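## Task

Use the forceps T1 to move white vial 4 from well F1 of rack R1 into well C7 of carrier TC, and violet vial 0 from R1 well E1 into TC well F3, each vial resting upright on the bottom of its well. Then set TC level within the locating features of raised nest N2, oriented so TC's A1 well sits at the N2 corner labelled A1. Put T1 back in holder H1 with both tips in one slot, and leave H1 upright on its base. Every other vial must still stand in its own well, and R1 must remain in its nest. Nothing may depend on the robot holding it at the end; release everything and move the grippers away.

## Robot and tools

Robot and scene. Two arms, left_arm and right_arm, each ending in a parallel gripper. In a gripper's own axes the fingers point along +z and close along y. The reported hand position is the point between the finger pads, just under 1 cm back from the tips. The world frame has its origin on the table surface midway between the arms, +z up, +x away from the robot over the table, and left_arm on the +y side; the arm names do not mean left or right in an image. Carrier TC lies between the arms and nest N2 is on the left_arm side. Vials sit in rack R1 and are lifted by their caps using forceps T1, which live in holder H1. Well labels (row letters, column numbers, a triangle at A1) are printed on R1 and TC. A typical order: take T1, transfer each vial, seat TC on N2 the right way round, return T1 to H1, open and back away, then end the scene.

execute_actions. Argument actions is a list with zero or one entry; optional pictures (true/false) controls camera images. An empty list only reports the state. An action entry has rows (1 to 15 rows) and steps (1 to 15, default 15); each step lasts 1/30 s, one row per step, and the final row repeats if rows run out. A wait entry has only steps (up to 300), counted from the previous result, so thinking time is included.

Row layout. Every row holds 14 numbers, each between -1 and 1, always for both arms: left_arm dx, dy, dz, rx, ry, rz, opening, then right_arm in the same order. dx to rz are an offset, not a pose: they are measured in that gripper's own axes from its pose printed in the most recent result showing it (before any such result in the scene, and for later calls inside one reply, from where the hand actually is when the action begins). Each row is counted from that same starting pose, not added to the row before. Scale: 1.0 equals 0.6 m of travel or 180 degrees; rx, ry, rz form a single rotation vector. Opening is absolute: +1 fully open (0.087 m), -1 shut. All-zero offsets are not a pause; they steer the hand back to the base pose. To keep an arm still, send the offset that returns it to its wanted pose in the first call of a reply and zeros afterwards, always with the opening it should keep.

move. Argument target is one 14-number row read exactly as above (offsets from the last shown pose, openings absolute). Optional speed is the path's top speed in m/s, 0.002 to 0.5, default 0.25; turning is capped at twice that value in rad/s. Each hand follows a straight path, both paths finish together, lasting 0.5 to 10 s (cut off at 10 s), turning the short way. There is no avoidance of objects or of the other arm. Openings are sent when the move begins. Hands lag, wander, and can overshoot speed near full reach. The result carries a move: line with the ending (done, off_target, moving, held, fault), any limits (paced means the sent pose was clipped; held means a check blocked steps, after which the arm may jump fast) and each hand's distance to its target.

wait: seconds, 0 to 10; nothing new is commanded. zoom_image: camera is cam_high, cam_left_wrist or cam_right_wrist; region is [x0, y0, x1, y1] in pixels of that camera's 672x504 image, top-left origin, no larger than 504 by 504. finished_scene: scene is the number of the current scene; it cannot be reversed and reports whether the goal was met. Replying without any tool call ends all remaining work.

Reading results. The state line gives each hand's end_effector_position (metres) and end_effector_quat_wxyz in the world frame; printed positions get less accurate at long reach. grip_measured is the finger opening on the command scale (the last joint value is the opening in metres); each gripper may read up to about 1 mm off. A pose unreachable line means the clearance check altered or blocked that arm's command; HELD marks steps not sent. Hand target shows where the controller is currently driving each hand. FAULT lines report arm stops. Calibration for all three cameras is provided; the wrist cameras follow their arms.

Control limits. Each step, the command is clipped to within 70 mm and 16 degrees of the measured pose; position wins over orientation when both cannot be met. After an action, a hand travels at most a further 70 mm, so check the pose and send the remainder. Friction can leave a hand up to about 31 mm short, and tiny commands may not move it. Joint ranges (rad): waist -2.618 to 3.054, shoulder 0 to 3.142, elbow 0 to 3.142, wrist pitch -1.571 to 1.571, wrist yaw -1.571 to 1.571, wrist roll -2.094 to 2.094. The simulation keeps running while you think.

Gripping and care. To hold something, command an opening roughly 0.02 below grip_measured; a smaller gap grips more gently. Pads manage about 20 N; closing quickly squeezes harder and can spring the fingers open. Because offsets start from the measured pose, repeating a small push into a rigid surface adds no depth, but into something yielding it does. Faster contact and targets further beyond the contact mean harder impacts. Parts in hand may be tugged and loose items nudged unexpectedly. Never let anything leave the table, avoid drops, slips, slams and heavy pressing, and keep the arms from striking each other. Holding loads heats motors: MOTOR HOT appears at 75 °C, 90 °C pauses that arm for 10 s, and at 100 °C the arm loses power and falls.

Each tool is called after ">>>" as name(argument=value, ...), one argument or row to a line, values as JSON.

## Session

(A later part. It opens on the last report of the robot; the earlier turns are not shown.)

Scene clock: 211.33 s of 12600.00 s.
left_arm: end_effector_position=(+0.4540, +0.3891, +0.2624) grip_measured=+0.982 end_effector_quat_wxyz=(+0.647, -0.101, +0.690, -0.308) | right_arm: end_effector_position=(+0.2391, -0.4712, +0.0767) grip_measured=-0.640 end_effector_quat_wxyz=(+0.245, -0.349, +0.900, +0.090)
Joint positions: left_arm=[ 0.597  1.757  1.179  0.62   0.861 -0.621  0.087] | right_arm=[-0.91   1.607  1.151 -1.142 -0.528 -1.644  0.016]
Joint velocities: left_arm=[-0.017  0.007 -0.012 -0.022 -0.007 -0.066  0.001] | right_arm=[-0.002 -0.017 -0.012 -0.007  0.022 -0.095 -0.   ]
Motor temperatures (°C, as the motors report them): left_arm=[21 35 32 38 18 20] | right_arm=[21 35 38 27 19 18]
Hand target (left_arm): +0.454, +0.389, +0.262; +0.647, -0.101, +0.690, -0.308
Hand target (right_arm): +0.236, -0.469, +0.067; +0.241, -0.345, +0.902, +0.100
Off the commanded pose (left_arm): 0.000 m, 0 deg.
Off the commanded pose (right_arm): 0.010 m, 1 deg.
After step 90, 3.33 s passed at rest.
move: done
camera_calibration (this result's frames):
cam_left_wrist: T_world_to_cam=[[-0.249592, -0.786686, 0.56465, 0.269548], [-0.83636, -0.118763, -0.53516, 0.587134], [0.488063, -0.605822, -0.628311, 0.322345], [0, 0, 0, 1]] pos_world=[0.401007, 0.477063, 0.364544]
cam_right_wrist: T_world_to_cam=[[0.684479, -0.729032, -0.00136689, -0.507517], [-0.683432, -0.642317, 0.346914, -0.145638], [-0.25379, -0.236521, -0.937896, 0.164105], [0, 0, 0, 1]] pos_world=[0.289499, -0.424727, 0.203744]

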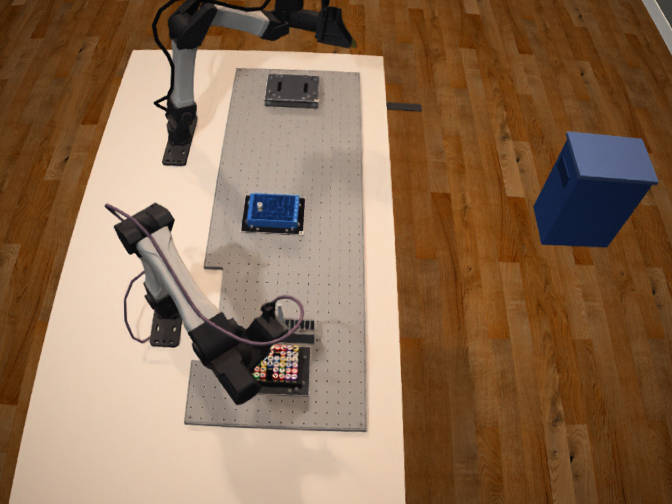

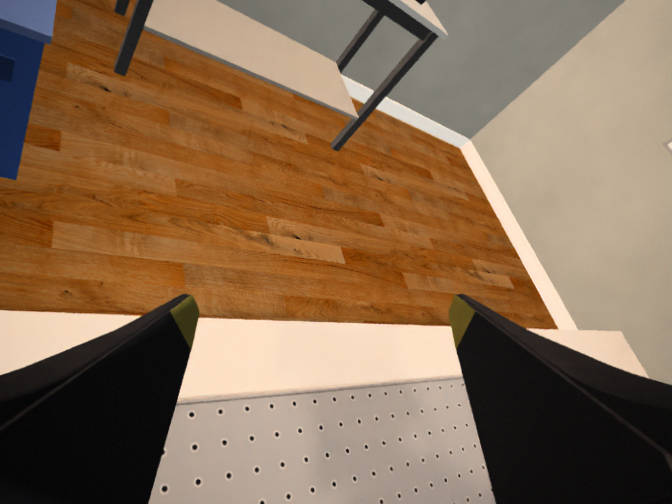

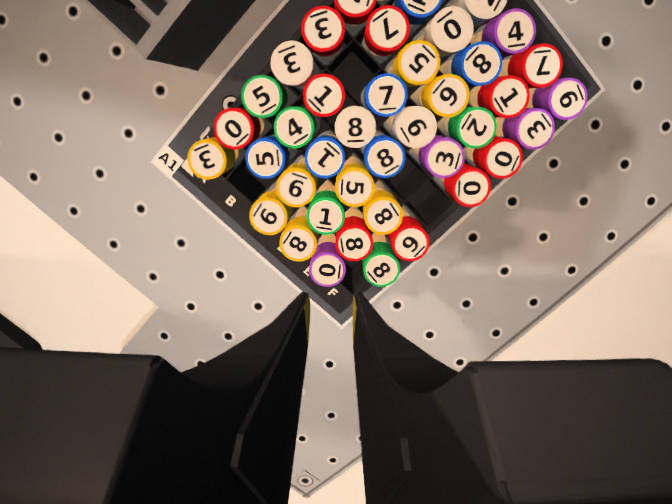

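>>> move(
  target=[0,0,0,0,0,0,1,0.012,0.005,0.02,-0.015,0,0.009,-0.64],
  speed=0.02,
)

Scene clock: 218.43 s of 12600.00 s.
left_arm: end_effector_position=(+0.4540, +0.3891, +0.2624) grip_measured=+0.982 end_effector_quat_wxyz=(+0.647, -0.101, +0.690, -0.308) | right_arm: end_effector_position=(+0.2384, -0.4703, +0.0676) grip_measured=-0.640 end_effector_quat_wxyz=(+0.240, -0.345, +0.901, +0.106)
Joint positions: left_arm=[ 0.597  1.757  1.179  0.62   0.861 -0.621  0.087] | right_arm=[-0.91   1.643  1.151 -1.141 -0.528 -1.644  0.016]
Joint velocities: left_arm=[ 0.007 -0.007 -0.032 -0.007 -0.037  0.022 -0.002] | right_arm=[ 0.002  0.017  0.012 -0.066 -0.022 -0.11  -0.   ]
Motor temperatures (°C, as the motors report them): left_arm=[21 35 32 38 18 20] | right_arm=[21 35 37 27 19 18]
Hand target (left_arm): +0.454, +0.389, +0.262; +0.647, -0.101, +0.690, -0.308
Hand target (right_arm): +0.237, -0.469, +0.063; +0.235, -0.342, +0.902, +0.114
Off the commanded pose (left_arm): 0.000 m, 0 deg.
Off the commanded pose (right_arm): 0.005 m, 1 deg.
After step 90, 2.47 s passed at rest.
move: done
camera_calibration (this result's frames):
cam_left_wrist: T_world_to_cam=[[-0.249592, -0.786686, 0.56465, 0.269548], [-0.83636, -0.118763, -0.53516, 0.587134], [0.488063, -0.605822, -0.628311, 0.322345], [0, 0, 0, 1]] pos_world=[0.401007, 0.477063, 0.364544]
cam_right_wrist: T_world_to_cam=[[0.684074, -0.728526, -0.0359655, -0.503737], [-0.675936, -0.651681, 0.344125, -0.14839], [-0.274142, -0.211096, -0.938235, 0.172401], [0, 0, 0, 1]] pos_world=[0.291554, -0.427295, 0.1947]

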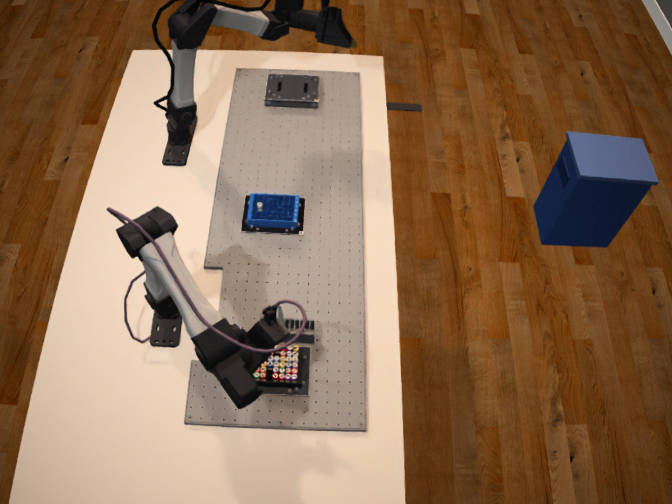

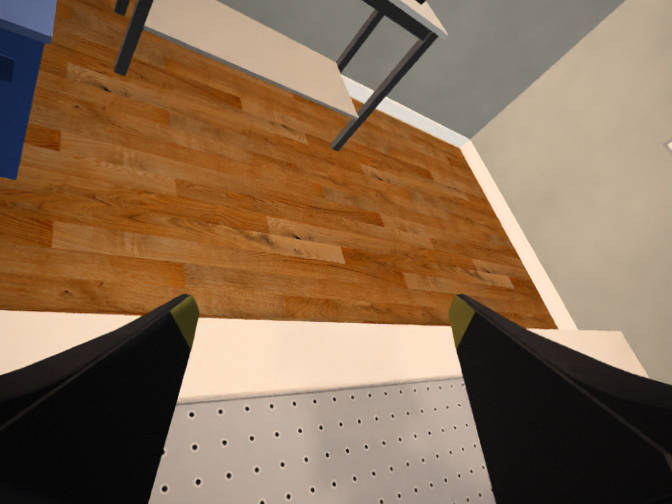

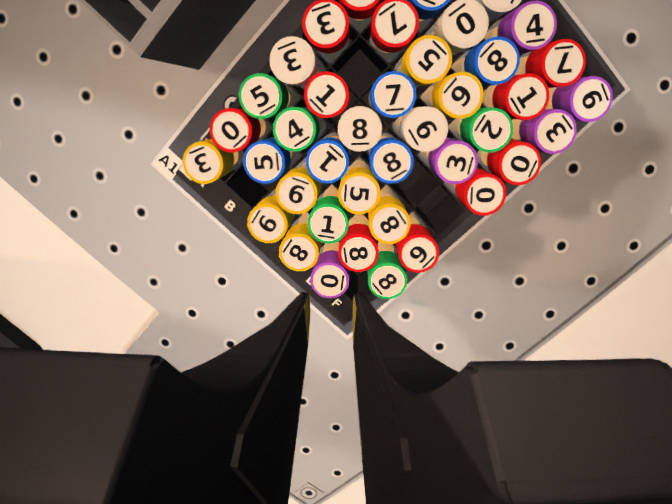

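>>> move(
  target=[0,0,0,0,0,0,1,-0.016,0.003,0.0095,-0.006,0,-0.01,-0.66],
  speed=0.01,
)

Scene clock: 231.13 s of 12600.00 s.
left_arm: end_effector_position=(+0.4540, +0.3891, +0.2624) grip_measured=+0.982 end_effector_quat_wxyz=(+0.647, -0.101, +0.690, -0.308) | right_arm: end_effector_position=(+0.2434, -0.4642, +0.0676) grip_measured=-0.660 end_effector_quat_wxyz=(+0.239, -0.358, +0.896, +0.109)
Joint positions: left_arm=[ 0.597  1.757  1.179  0.62   0.861 -0.621  0.087] | right_arm=[-0.881  1.643  1.151 -1.141 -0.528 -1.644  0.015]
Joint velocities: left_arm=[-0.007  0.002  0.007 -0.11  -0.066 -0.066 -0.001] | right_arm=[ 0.002 -0.017 -0.007 -0.095  0.007  0.022 -0.   ]
Motor temperatures (°C, as the motors report them): left_arm=[21 35 32 38 18 20] | right_arm=[21 35 37 26 19 18]
Hand target (left_arm): +0.454, +0.389, +0.262; +0.647, -0.101, +0.690, -0.308
Hand target (right_arm): +0.245, -0.461, +0.068; +0.239, -0.361, +0.895, +0.111
Off the commanded pose (left_arm): 0.000 m, 0 deg.
Off the commanded pose (right_arm): 0.003 m, 0 deg.
After step 90, 7.63 s passed at rest.
move: done
camera_calibration (this result's frames):
cam_left_wrist: T_world_to_cam=[[-0.249592, -0.786686, 0.56465, 0.269548], [-0.83636, -0.118763, -0.53516, 0.587134], [0.488063, -0.605822, -0.628311, 0.322345], [0, 0, 0, 1]] pos_world=[0.401007, 0.477063, 0.364544]
cam_right_wrist: T_world_to_cam=[[0.704635, -0.708658, -0.0359655, -0.498523], [-0.657017, -0.670751, 0.344125, -0.154478], [-0.267991, -0.218852, -0.938235, 0.169968], [0, 0, 0, 1]] pos_world=[0.295332, -0.419701, 0.1947]

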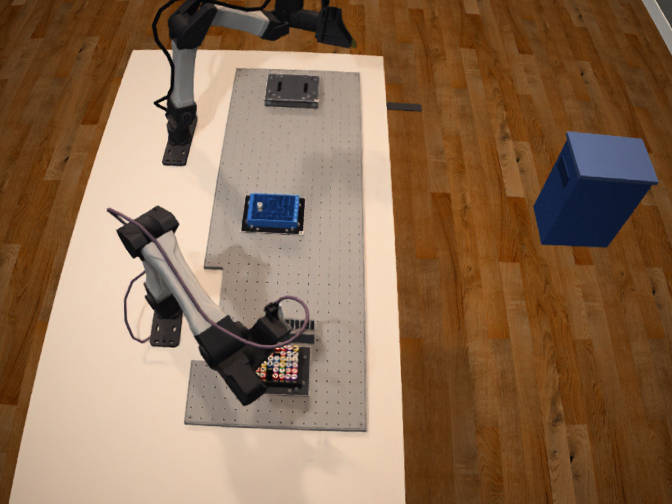

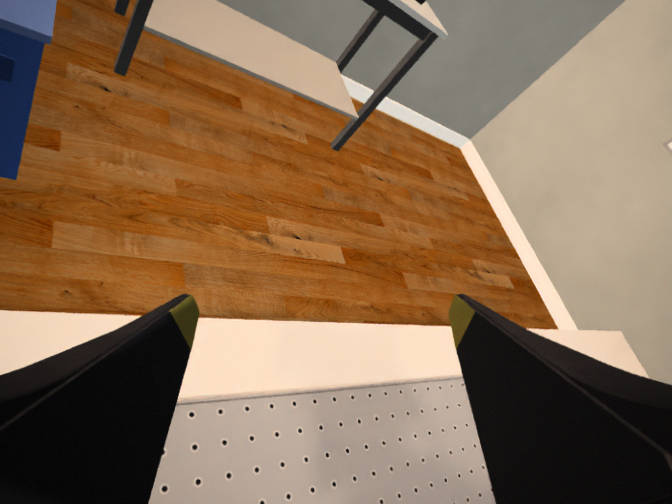

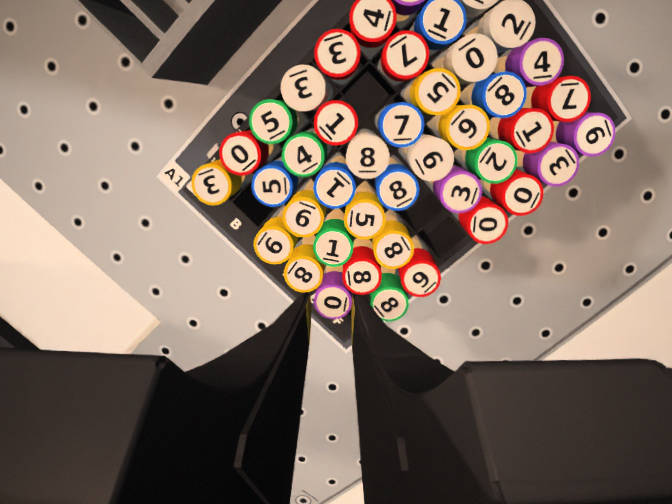

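>>> move(
  target=[0,0,0,0,0,0,1,0,0,0,0,0,0,-0.76],
)

>>> move(
  target=[0,0,0,0,0,0,1,-0.06,0.001,-0.102,0,0,0,-0.76],
  speed=0.03,
)

Scene clock: 240.13 s of 12600.00 s.
left_arm: end_effector_position=(+0.4540, +0.3891, +0.2624) grip_measured=+0.982 end_effector_quat_wxyz=(+0.647, -0.101, +0.690, -0.308) | right_arm: end_effector_position=(+0.2434, -0.4642, +0.0676) grip_measured=-0.746 end_effector_quat_wxyz=(+0.239, -0.358, +0.896, +0.109)
Joint positions: left_arm=[ 0.597  1.757  1.179  0.62   0.861 -0.621  0.087] | right_arm=[-0.881  1.643  1.151 -1.141 -0.528 -1.644  0.011]
Joint velocities: left_arm=[-0.007 -0.002  0.022 -0.007 -0.066 -0.007 -0.001] | right_arm=[-0.002 -0.007  0.017  0.022 -0.037  0.007 -0.   ]
Motor temperatures (°C, as the motors report them): left_arm=[21 35 32 38 18 20] | right_arm=[21 35 37 26 19 18]
Hand target (left_arm): +0.454, +0.389, +0.262; +0.647, -0.101, +0.690, -0.308
Hand target (right_arm): +0.243, -0.464, +0.068; +0.239, -0.358, +0.896, +0.109
Off the commanded pose (left_arm): 0.000 m, 0 deg.
Off the commanded pose (right_arm): 0.000 m, 0 deg.
After step 90, 5.30 s passed at rest.
move: done
camera_calibration (this result's frames):
cam_left_wrist: T_world_to_cam=[[-0.249592, -0.786686, 0.56465, 0.269548], [-0.83636, -0.118763, -0.53516, 0.587134], [0.488063, -0.605822, -0.628311, 0.322345], [0, 0, 0, 1]] pos_world=[0.401007, 0.477063, 0.364544]
cam_right_wrist: T_world_to_cam=[[0.704635, -0.708658, -0.0359655, -0.498523], [-0.657017, -0.670751, 0.344125, -0.154478], [-0.267991, -0.218852, -0.938235, 0.169968], [0, 0, 0, 1]] pos_world=[0.295332, -0.419701, 0.1947]

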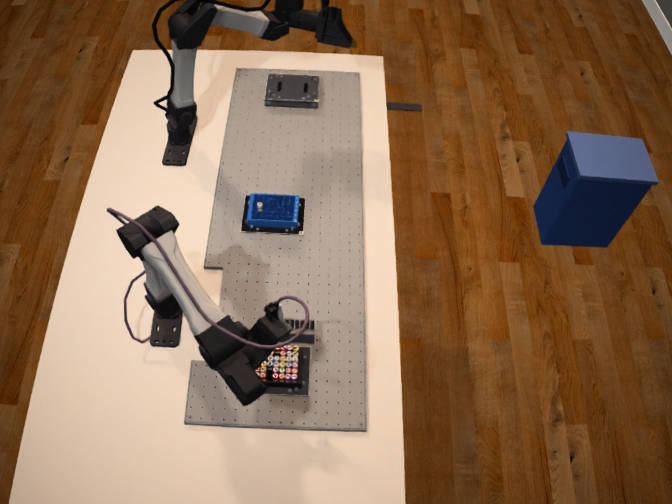

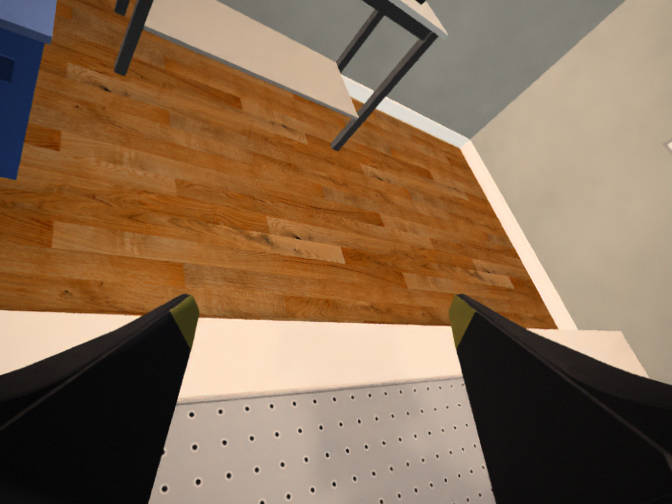

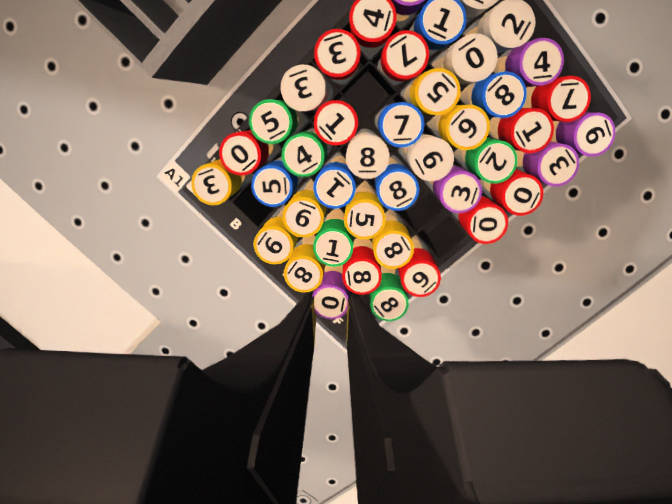

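Scene clock: 242.87 s of 12600.00 s.
left_arm: end_effector_position=(+0.4540, +0.3891, +0.2624) grip_measured=+0.982 end_effector_quat_wxyz=(+0.647, -0.101, +0.690, -0.308) | right_arm: end_effector_position=(+0.2443, -0.4653, +0.1298) grip_measured=-0.746 end_effector_quat_wxyz=(+0.236, -0.356, +0.897, +0.116)
Joint positions: left_arm=[ 0.597  1.757  1.179  0.62   0.861 -0.621  0.087] | right_arm=[-0.881  1.633  1.388 -1.404 -0.528 -1.644  0.011]
Joint velocities: left_arm=[-0.002 -0.007 -0.002  0.037 -0.168 -0.022  0.   ] | right_arm=[ 0.007  0.007 -0.007 -0.007 -0.051  0.007  0.   ]
Motor temperatures (°C, as the motors report them): left_arm=[21 35 32 38 18 20] | right_arm=[21 36 37 26 19 18]
Hand target (left_arm): +0.454, +0.389, +0.262; +0.647, -0.101, +0.690, -0.308
Hand target (right_arm): +0.245, -0.465, +0.138; +0.239, -0.358, +0.896, +0.109
Off the commanded pose (left_arm): 0.000 m, 0 deg.
Off the commanded pose (right_arm): 0.009 m, 1 deg.
move: done
camera_calibration (this result's frames):
cam_left_wrist: T_world_to_cam=[[-0.249592, -0.786686, 0.56465, 0.269548], [-0.83636, -0.118763, -0.53516, 0.587134], [0.488063, -0.605822, -0.628311, 0.322345], [0, 0, 0, 1]] pos_world=[0.401007, 0.477063, 0.364544]
cam_right_wrist: T_world_to_cam=[[0.704192, -0.708137, -0.0515422, -0.495326], [-0.653541, -0.674847, 0.342732, -0.178572], [-0.277484, -0.207664, -0.938018, 0.235815], [0, 0, 0, 1]] pos_world=[0.297535, -0.422297, 0.256871]

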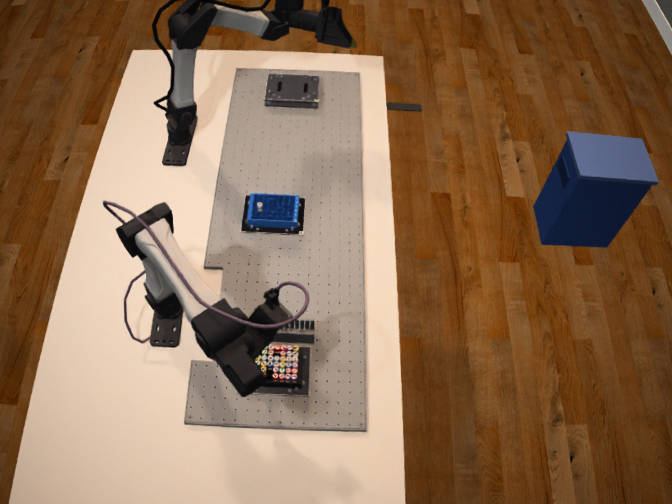

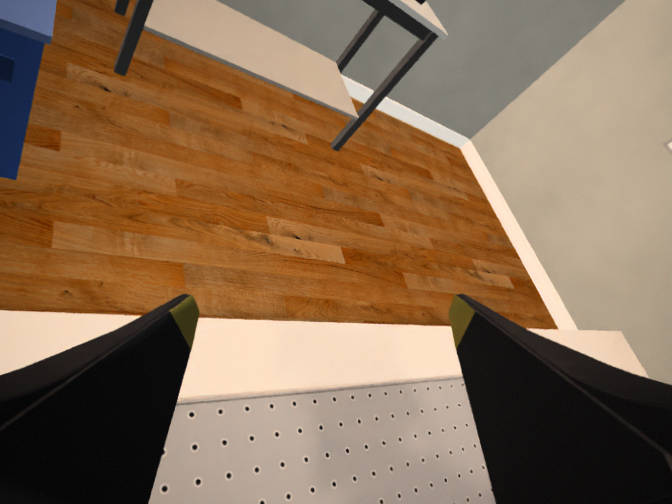

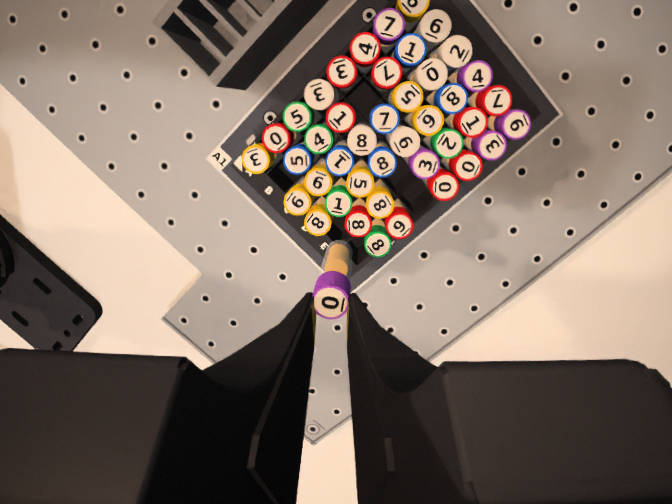

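>>> move(
  target=[0,0,0,0,0,0,1,-0.524,0.544,0.327,-0.011,0,0.0065,-0.765],
  speed=0.15,
)

Scene clock: 254.83 s of 12600.00 s.
left_arm: end_effector_position=(+0.4540, +0.3891, +0.2624) grip_measured=+0.982 end_effector_quat_wxyz=(+0.647, -0.101, +0.690, -0.308) | right_arm: end_effector_position=(+0.2742, +0.0262, +0.1339) grip_measured=-0.746 end_effector_quat_wxyz=(+0.224, -0.352, +0.896, +0.151)
Joint positions: left_arm=[ 0.597  1.757  1.179  0.62   0.861 -0.621  0.087] | right_arm=[ 0.862  1.707  1.44  -0.759 -0.047  0.141  0.011]
Joint velocities: left_arm=[-0.002 -0.022  0.007 -0.007 -0.022  0.037 -0.001] | right_arm=[ 0.017  0.007 -0.002  0.051  0.022  0.022  0.   ]
Motor temperatures (°C, as the motors report them): left_arm=[21 35 32 38 18 20] | right_arm=[21 36 37 26 19 18]
Hand target (left_arm): +0.454, +0.389, +0.262; +0.647, -0.101, +0.690, -0.308
Hand target (right_arm): +0.276, +0.030, +0.135; +0.227, -0.350, +0.897, +0.147
Off the commanded pose (left_arm): 0.000 m, 0 deg.
Off the commanded pose (right_arm): 0.010 m, 2 deg.
After step 90, 5.20 s passed at rest.
move: done
camera_calibration (this result's frames):
cam_left_wrist: T_world_to_cam=[[-0.249592, -0.786686, 0.56465, 0.269548], [-0.83636, -0.118763, -0.53516, 0.587134], [0.488063, -0.605822, -0.628311, 0.322345], [0, 0, 0, 1]] pos_world=[0.401007, 0.477063, 0.364544]
cam_right_wrist: T_world_to_cam=[[0.708659, -0.694669, -0.123443, -0.160108], [-0.628963, -0.701267, 0.335606, 0.166111], [-0.319702, -0.160189, -0.933879, 0.359834], [0, 0, 0, 1]] pos_world=[0.332979, 0.0629076, 0.26053]

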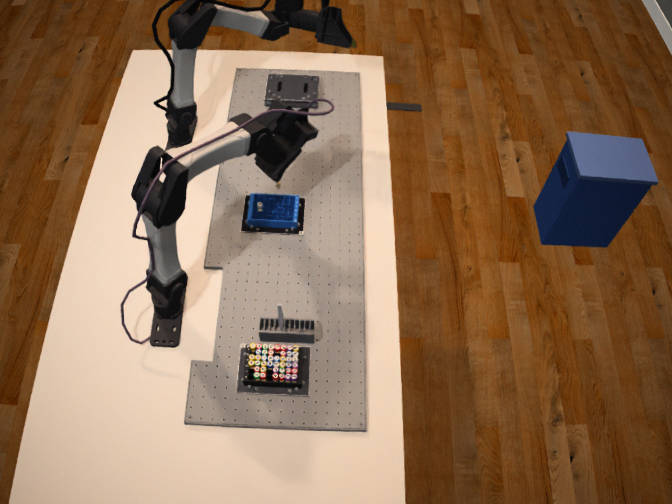

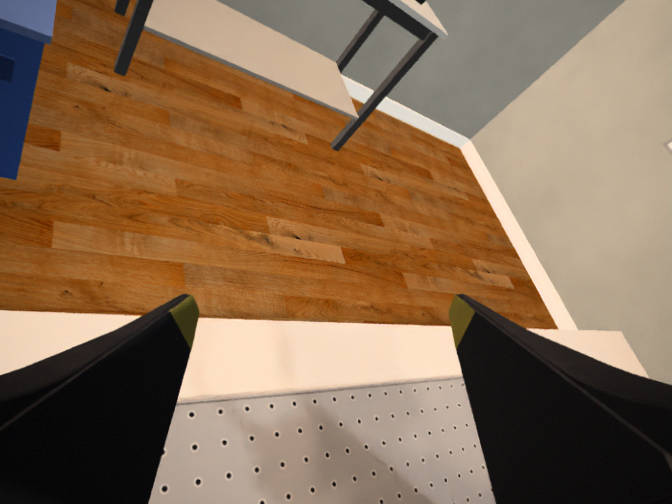

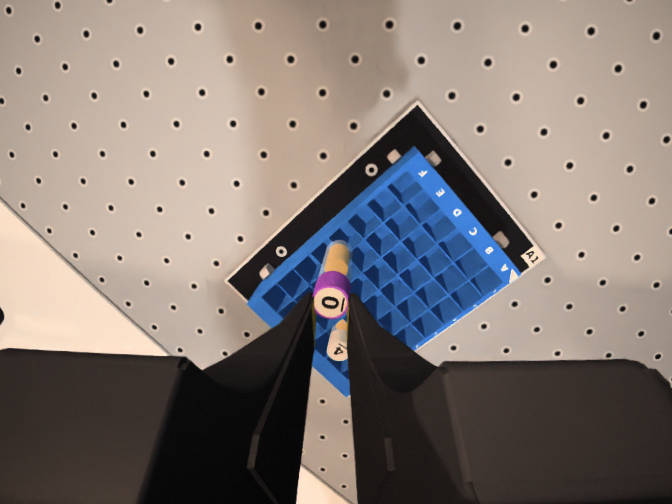

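>>> move(
  target=[0,0,0,0,0,0,1,0.021,-0.0225,0.049,0.011,0,-0.006,-0.765],
  speed=0.04,
)

>>> zoom_image(
  camera="cam_right_wrist",
  region=[220,120,480,330],
)

Scene clock: 265.97 s of 12600.00 s.
left_arm: end_effector_position=(+0.4540, +0.3891, +0.2624) grip_measured=+0.982 end_effector_quat_wxyz=(+0.647, -0.101, +0.690, -0.308) | right_arm: end_effector_position=(+0.2808, +0.0282, +0.1144) grip_measured=-0.746 end_effector_quat_wxyz=(+0.238, -0.359, +0.891, +0.147)
Joint positions: left_arm=[ 0.597  1.757  1.179  0.62   0.861 -0.621  0.087] | right_arm=[ 0.862  1.715  1.364 -0.654 -0.031  0.119  0.011]
Joint velocities: left_arm=[-0.012 -0.002 -0.012  0.007  0.007  0.11   0.001] | right_arm=[ 0.007 -0.002 -0.007 -0.037  0.051  0.007 -0.001]
Motor temperatures (°C, as the motors report them): left_arm=[21 36 32 38 18 20] | right_arm=[21 37 38 27 19 18]
Hand target (left_arm): +0.454, +0.389, +0.262; +0.647, -0.101, +0.690, -0.308
Hand target (right_arm): +0.284, +0.021, +0.101; +0.231, -0.357, +0.895, +0.133
Off the commanded pose (left_arm): 0.000 m, 0 deg.
Off the commanded pose (right_arm): 0.015 m, 2 deg.
After step 90, 6.87 s passed at rest.
move: off_target (right_arm)
camera_calibration (this result's frames):
cam_left_wrist: T_world_to_cam=[[-0.249592, -0.786686, 0.56465, 0.269548], [-0.83636, -0.118763, -0.53516, 0.587134], [0.488063, -0.605822, -0.628311, 0.322345], [0, 0, 0, 1]] pos_world=[0.401007, 0.477063, 0.364544]
cam_right_wrist: T_world_to_cam=[[0.719117, -0.687587, -0.100473, -0.171464], [-0.633024, -0.707849, 0.313417, 0.182054], [-0.286621, -0.161782, -0.944286, 0.336005], [0, 0, 0, 1]] pos_world=[0.334853, 0.0653302, 0.242999]

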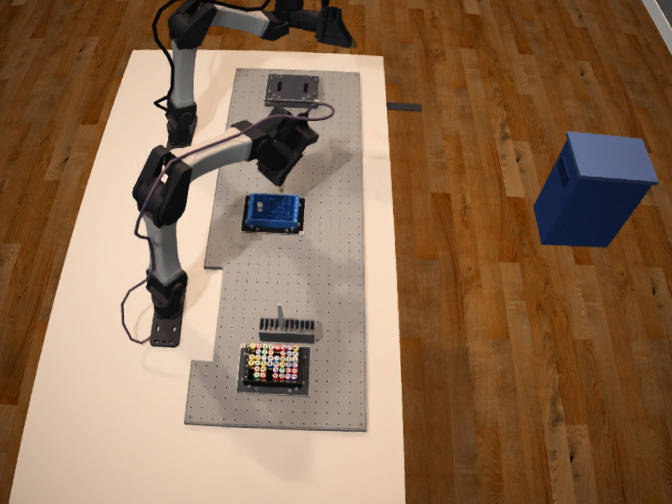

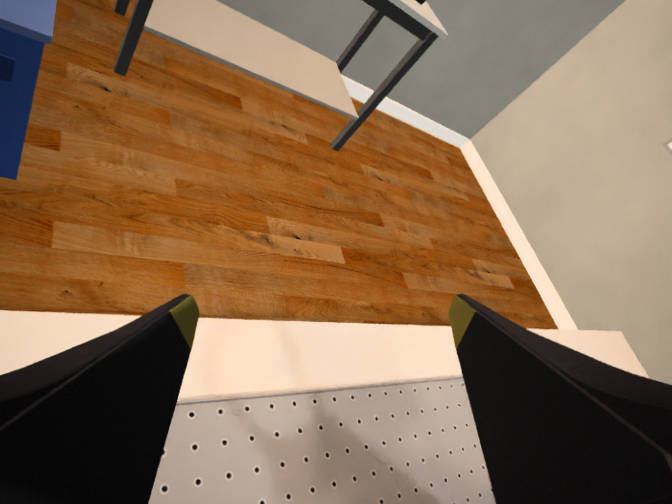

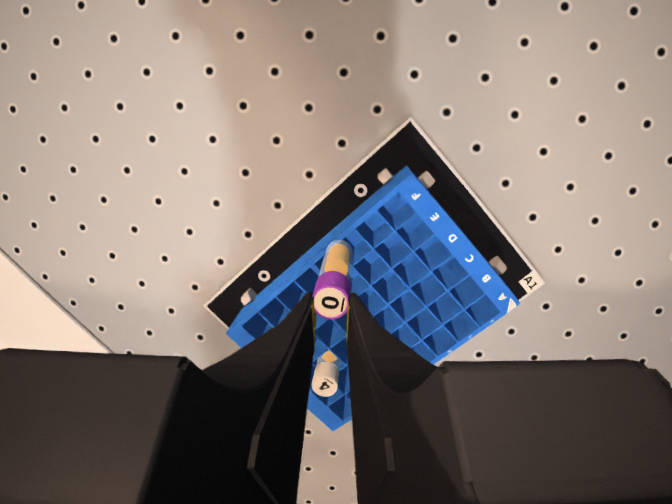

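Region (220, 120, 480, 330) of cam_right_wrist's 672x504 image, scaled by 1.938, with more detail than that image has; it fills the top 407 rows of this view, and the rest is white.

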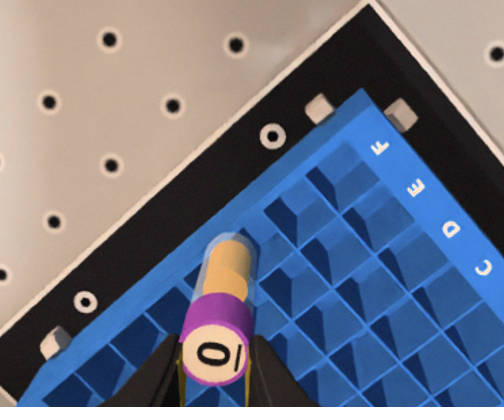

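>>> move(
  target=[0,0,0,0,0,0,1,0.015,-0.021,0.023,0.004,0.013,0.007,-0.765],
  speed=0.02,
)

>>> zoom_image(
  camera="cam_right_wrist",
  region=[220,120,480,330],
)

Scene clock: 277.00 s of 12600.00 s.
left_arm: end_effector_position=(+0.4540, +0.3891, +0.2624) grip_measured=+0.982 end_effector_quat_wxyz=(+0.647, -0.101, +0.690, -0.308) | right_arm: end_effector_position=(+0.2871, +0.0236, +0.1060) grip_measured=-0.746 end_effector_quat_wxyz=(+0.231, -0.351, +0.897, +0.140)
Joint positions: left_arm=[ 0.597  1.757  1.179  0.62   0.861 -0.621  0.087] | right_arm=[ 0.843  1.737  1.364 -0.652 -0.031  0.119  0.011]
Joint velocities: left_arm=[-0.022 -0.017  0.002 -0.051  0.007  0.007  0.001] | right_arm=[-0.017 -0.032 -0.002 -0.095  0.051  0.022 -0.   ]
Motor temperatures (°C, as the motors report them): left_arm=[21 36 33 39 18 20] | right_arm=[21 37 38 28 19 18]
Hand target (left_arm): +0.454, +0.389, +0.262; +0.647, -0.101, +0.690, -0.308
Hand target (right_arm): +0.288, +0.020, +0.097; +0.221, -0.350, +0.900, +0.136
Off the commanded pose (left_arm): 0.000 m, 0 deg.
Off the commanded pose (right_arm): 0.010 m, 1 deg.
After step 90, 6.57 s passed at rest.
move: done
camera_calibration (this result's frames):
cam_left_wrist: T_world_to_cam=[[-0.249592, -0.786686, 0.56465, 0.269548], [-0.83636, -0.118763, -0.53516, 0.587134], [0.488063, -0.605822, -0.628311, 0.322345], [0, 0, 0, 1]] pos_world=[0.401007, 0.477063, 0.364544]
cam_right_wrist: T_world_to_cam=[[0.704681, -0.702646, -0.0985584, -0.17578], [-0.642181, -0.690681, 0.33251, 0.185619], [-0.301709, -0.171022, -0.937936, 0.333024], [0, 0, 0, 1]] pos_world=[0.343547, 0.0616468, 0.23331]

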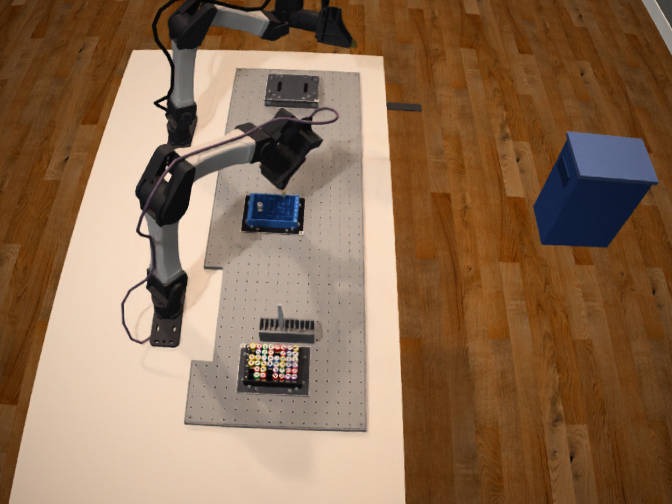

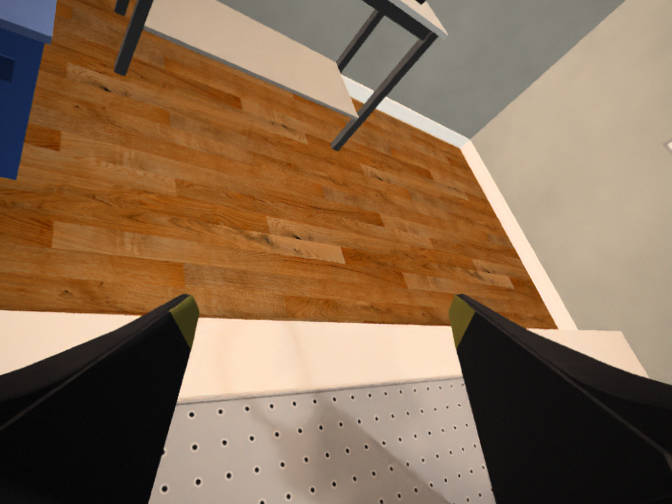

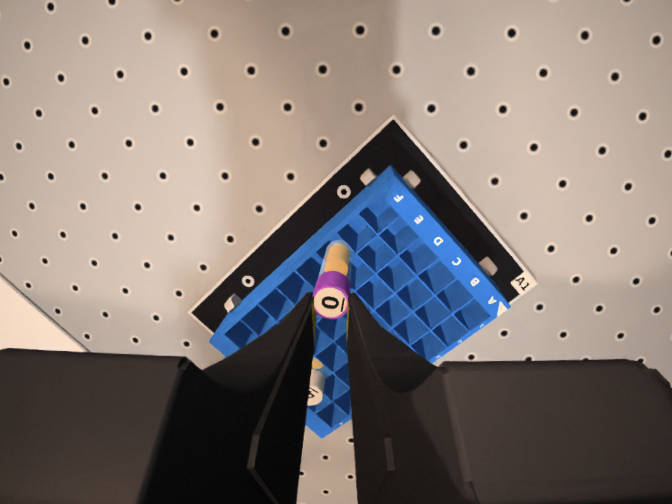

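Region (220, 120, 480, 330) of cam_right_wrist's 672x504 image, scaled by 1.938, with more detail than that image has; it fills the top 407 rows of this view, and the rest is white.

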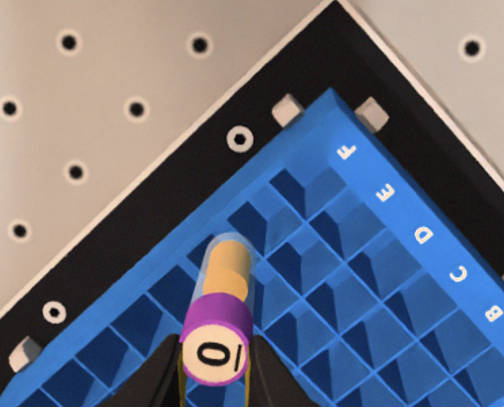

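>>> move(
  target=[0,0,0,0,0,0,1,0.014,0.007,0.017,-0.002,0.014,-0.003,-0.765],
  speed=0.012,
)

>>> zoom_image(
  camera="cam_right_wrist",
  region=[220,120,480,330],
)

Scene clock: 286.33 s of 12600.00 s.
left_arm: end_effector_position=(+0.4540, +0.3891, +0.2624) grip_measured=+0.982 end_effector_quat_wxyz=(+0.647, -0.101, +0.690, -0.308) | right_arm: end_effector_position=(+0.2870, +0.0234, +0.0986) grip_measured=-0.746 end_effector_quat_wxyz=(+0.223, -0.352, +0.899, +0.135)
Joint positions: left_arm=[ 0.597  1.757  1.179  0.62   0.861 -0.621  0.087] | right_arm=[ 0.843  1.756  1.364 -0.652 -0.031  0.119  0.011]
Joint velocities: left_arm=[-0.012 -0.002 -0.022 -0.066 -0.022 -0.007 -0.   ] | right_arm=[-0.017  0.007 -0.002  0.022 -0.007 -0.022 -0.001]
Motor temperatures (°C, as the motors report them): left_arm=[21 36 33 39 18 20] | right_arm=[21 37 38 28 19 18]
Hand target (left_arm): +0.454, +0.389, +0.262; +0.647, -0.101, +0.690, -0.308
Hand target (right_arm): +0.282, +0.026, +0.093; +0.211, -0.359, +0.899, +0.133
Off the commanded pose (left_arm): 0.000 m, 0 deg.
Off the commanded pose (right_arm): 0.008 m, 2 deg.
After step 90, 4.23 s passed at rest.
move: done
camera_calibration (this result's frames):
cam_left_wrist: T_world_to_cam=[[-0.249592, -0.786686, 0.56465, 0.269548], [-0.83636, -0.118763, -0.53516, 0.587134], [0.488063, -0.605822, -0.628311, 0.322345], [0, 0, 0, 1]] pos_world=[0.401007, 0.477063, 0.364544]
cam_right_wrist: T_world_to_cam=[[0.703459, -0.704057, -0.0972077, -0.176273], [-0.637917, -0.685758, 0.350426, 0.184771], [-0.313381, -0.1845, -0.931532, 0.329052], [0, 0, 0, 1]] pos_world=[0.344989, 0.0633119, 0.224639]

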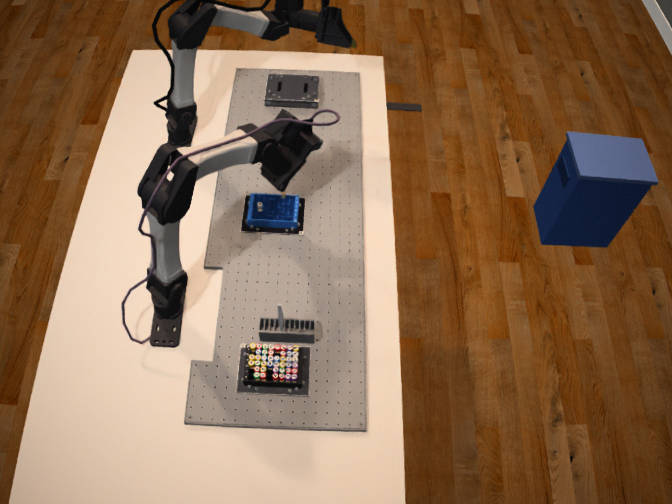

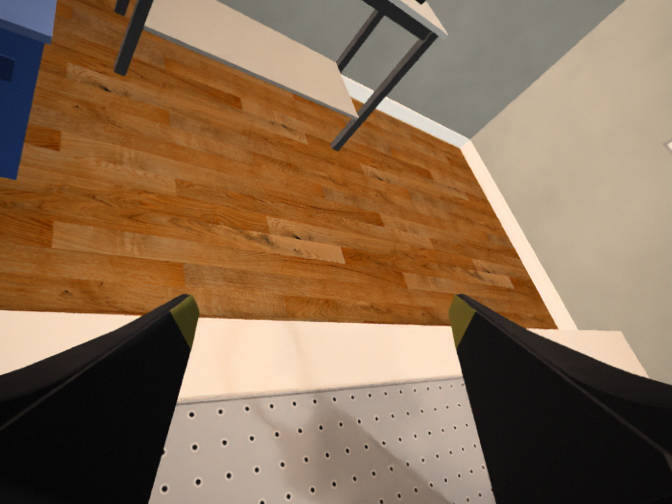

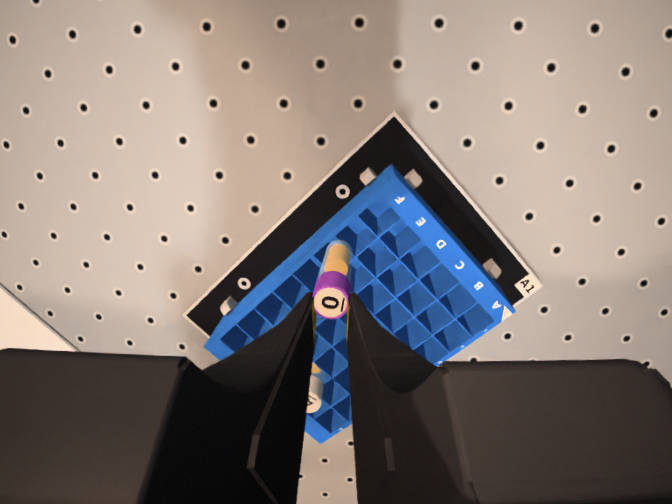

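Region (220, 120, 480, 330) of cam_right_wrist's 672x504 image, scaled by 1.938, with more detail than that image has; it fills the top 407 rows of this view, and the rest is white.

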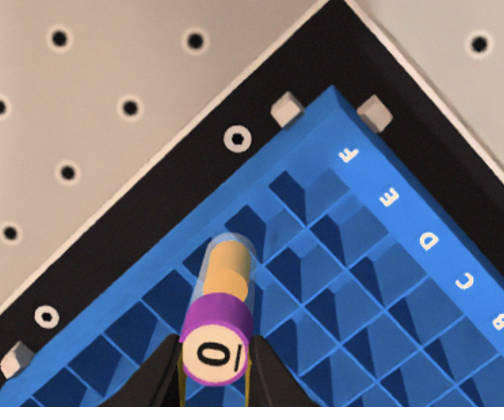

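Need ~2 mm left, ~1 back.

>>> move(
  target=[0,0,0,0,0,0,1,0.008,0.0115,0.001,-0.0027,0.008,-0.0045,-0.765],
  speed=0.008,
)

>>> zoom_image(
  camera="cam_right_wrist",
  region=[220,120,480,330],
)

Scene clock: 295.20 s of 12600.00 s.
left_arm: end_effector_position=(+0.4540, +0.3891, +0.2624) grip_measured=+0.982 end_effector_quat_wxyz=(+0.647, -0.101, +0.690, -0.308) | right_arm: end_effector_position=(+0.2854, +0.0246, +0.0986) grip_measured=-0.746 end_effector_quat_wxyz=(+0.222, -0.354, +0.898, +0.136)
Joint positions: left_arm=[ 0.597  1.757  1.179  0.62   0.861 -0.621  0.087] | right_arm=[ 0.848  1.756  1.364 -0.653 -0.031  0.119  0.011]
Joint velocities: left_arm=[-0.002 -0.017 -0.017 -0.007  0.051  0.051 -0.   ] | right_arm=[-0.012 -0.002  0.002 -0.007 -0.007  0.051 -0.001]
Motor temperatures (°C, as the motors report them): left_arm=[21 36 33 39 18 20] | right_arm=[21 38 38 28 19 18]
Hand target (left_arm): +0.454, +0.389, +0.262; +0.647, -0.101, +0.690, -0.308
Hand target (right_arm): +0.279, +0.026, +0.096; +0.211, -0.361, +0.899, +0.133
Off the commanded pose (left_arm): 0.000 m, 0 deg.
Off the commanded pose (right_arm): 0.007 m, 2 deg.
After step 90, 3.77 s passed at rest.
move: done
camera_calibration (this result's frames):
cam_left_wrist: T_world_to_cam=[[-0.249592, -0.786686, 0.56465, 0.269548], [-0.83636, -0.118763, -0.53516, 0.587134], [0.488063, -0.605822, -0.628311, 0.322345], [0, 0, 0, 1]] pos_world=[0.401007, 0.477063, 0.364544]
cam_right_wrist: T_world_to_cam=[[0.706918, -0.700588, -0.0971804, -0.175357], [-0.634421, -0.688811, 0.350783, 0.183621], [-0.312693, -0.186321, -0.931401, 0.328571], [0, 0, 0, 1]] pos_world=[0.343198, 0.0648474, 0.224579]

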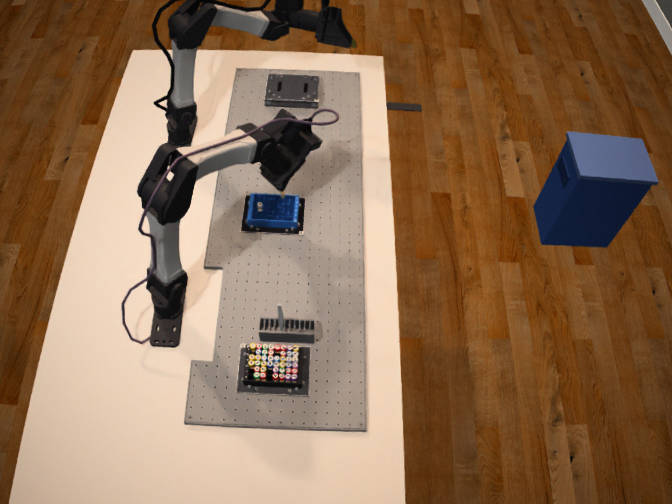

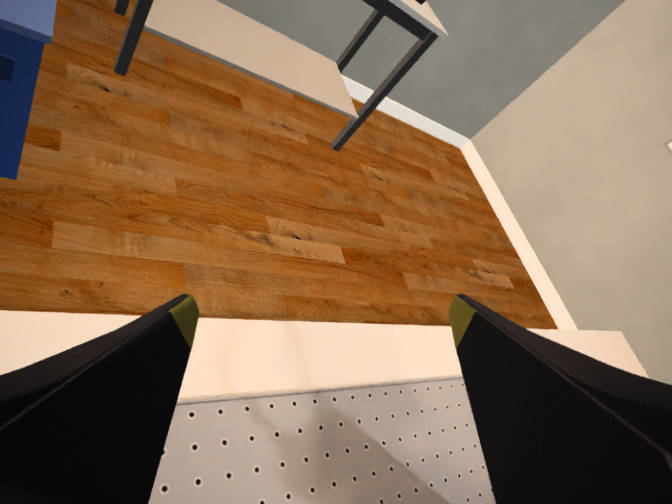

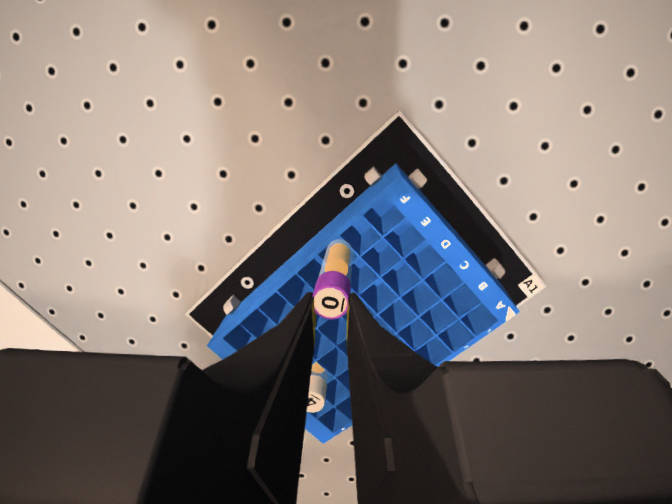

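Region (220, 120, 480, 330) of cam_right_wrist's 672x504 image, scaled by 1.938, with more detail than that image has; it fills the top 407 rows of this view, and the rest is white.

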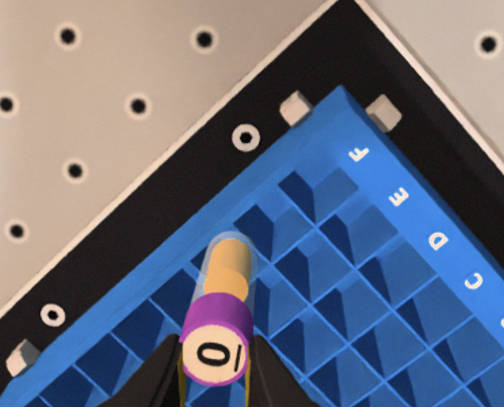

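>>> move(
  target=[0,0,0,0,0,0,1,0.021,-0.0025,0.026,0,0.021,0,-0.765],
  speed=0.012,
)

Scene clock: 308.00 s of 12600.00 s.
left_arm: end_effector_position=(+0.4540, +0.3891, +0.2624) grip_measured=+0.982 end_effector_quat_wxyz=(+0.647, -0.101, +0.690, -0.308) | right_arm: end_effector_position=(+0.2857, +0.0251, +0.0968) grip_measured=-0.746 end_effector_quat_wxyz=(+0.221, -0.354, +0.898, +0.135)
Joint positions: left_arm=[ 0.597  1.757  1.179  0.62   0.861 -0.621  0.087] | right_arm=[ 0.848  1.761  1.364 -0.65  -0.031  0.119  0.011]
Joint velocities: left_arm=[-0.012 -0.007 -0.007 -0.037 -0.007 -0.037  0.   ] | right_arm=[-0.007  0.012 -0.007  0.022 -0.022  0.022 -0.   ]
Motor temperatures (°C, as the motors report them): left_arm=[21 36 33 39 18 20] | right_arm=[21 38 39 28 18 18]
Hand target (left_arm): +0.454, +0.389, +0.262; +0.647, -0.101, +0.690, -0.308
Hand target (right_arm): +0.283, +0.022, +0.079; +0.193, -0.358, +0.905, +0.124
Off the commanded pose (left_arm): 0.000 m, 0 deg.
Off the commanded pose (right_arm): 0.018 m, 4 deg.
After step 90, 6.83 s passed at rest.
move: off_target (right_arm)
camera_calibration (this result's frames):
cam_left_wrist: T_world_to_cam=[[-0.249592, -0.786686, 0.56465, 0.269548], [-0.83636, -0.118763, -0.53516, 0.587134], [0.488063, -0.605822, -0.628311, 0.322345], [0, 0, 0, 1]] pos_world=[0.401007, 0.477063, 0.364544]
cam_right_wrist: T_world_to_cam=[[0.706749, -0.700785, -0.0969884, -0.175461], [-0.633809, -0.688097, 0.353281, 0.184342], [-0.314311, -0.188209, -0.930476, 0.327473], [0, 0, 0, 1]] pos_world=[0.343773, 0.0655178, 0.222563]

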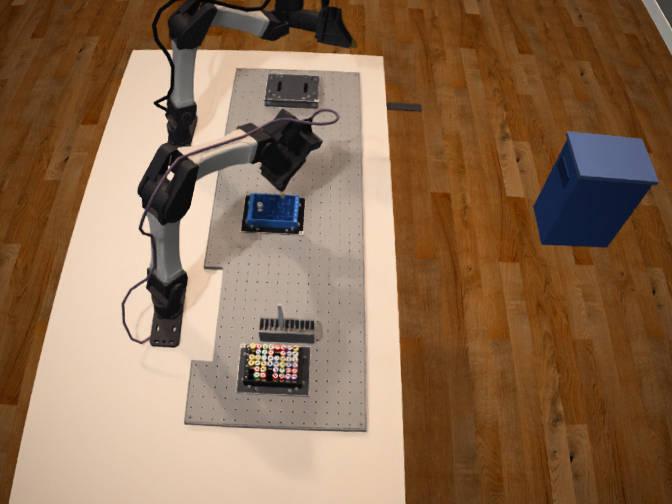

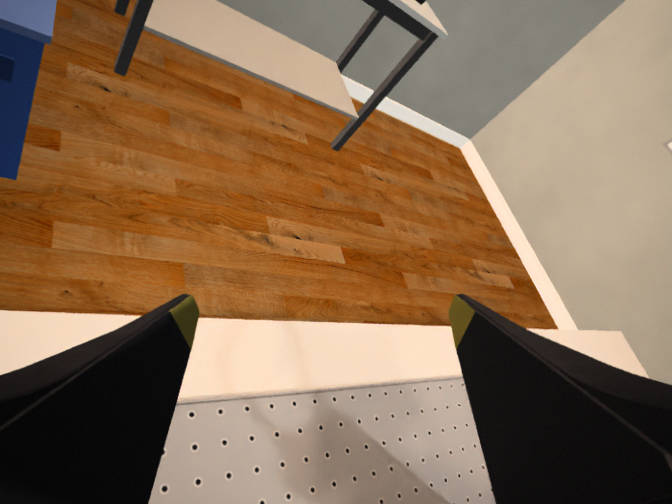

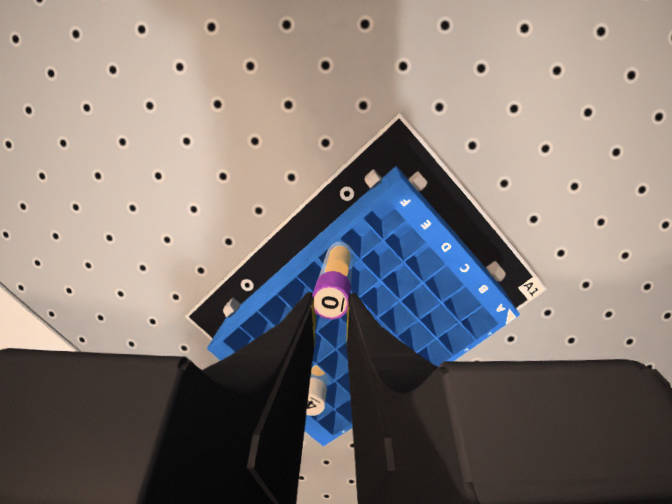

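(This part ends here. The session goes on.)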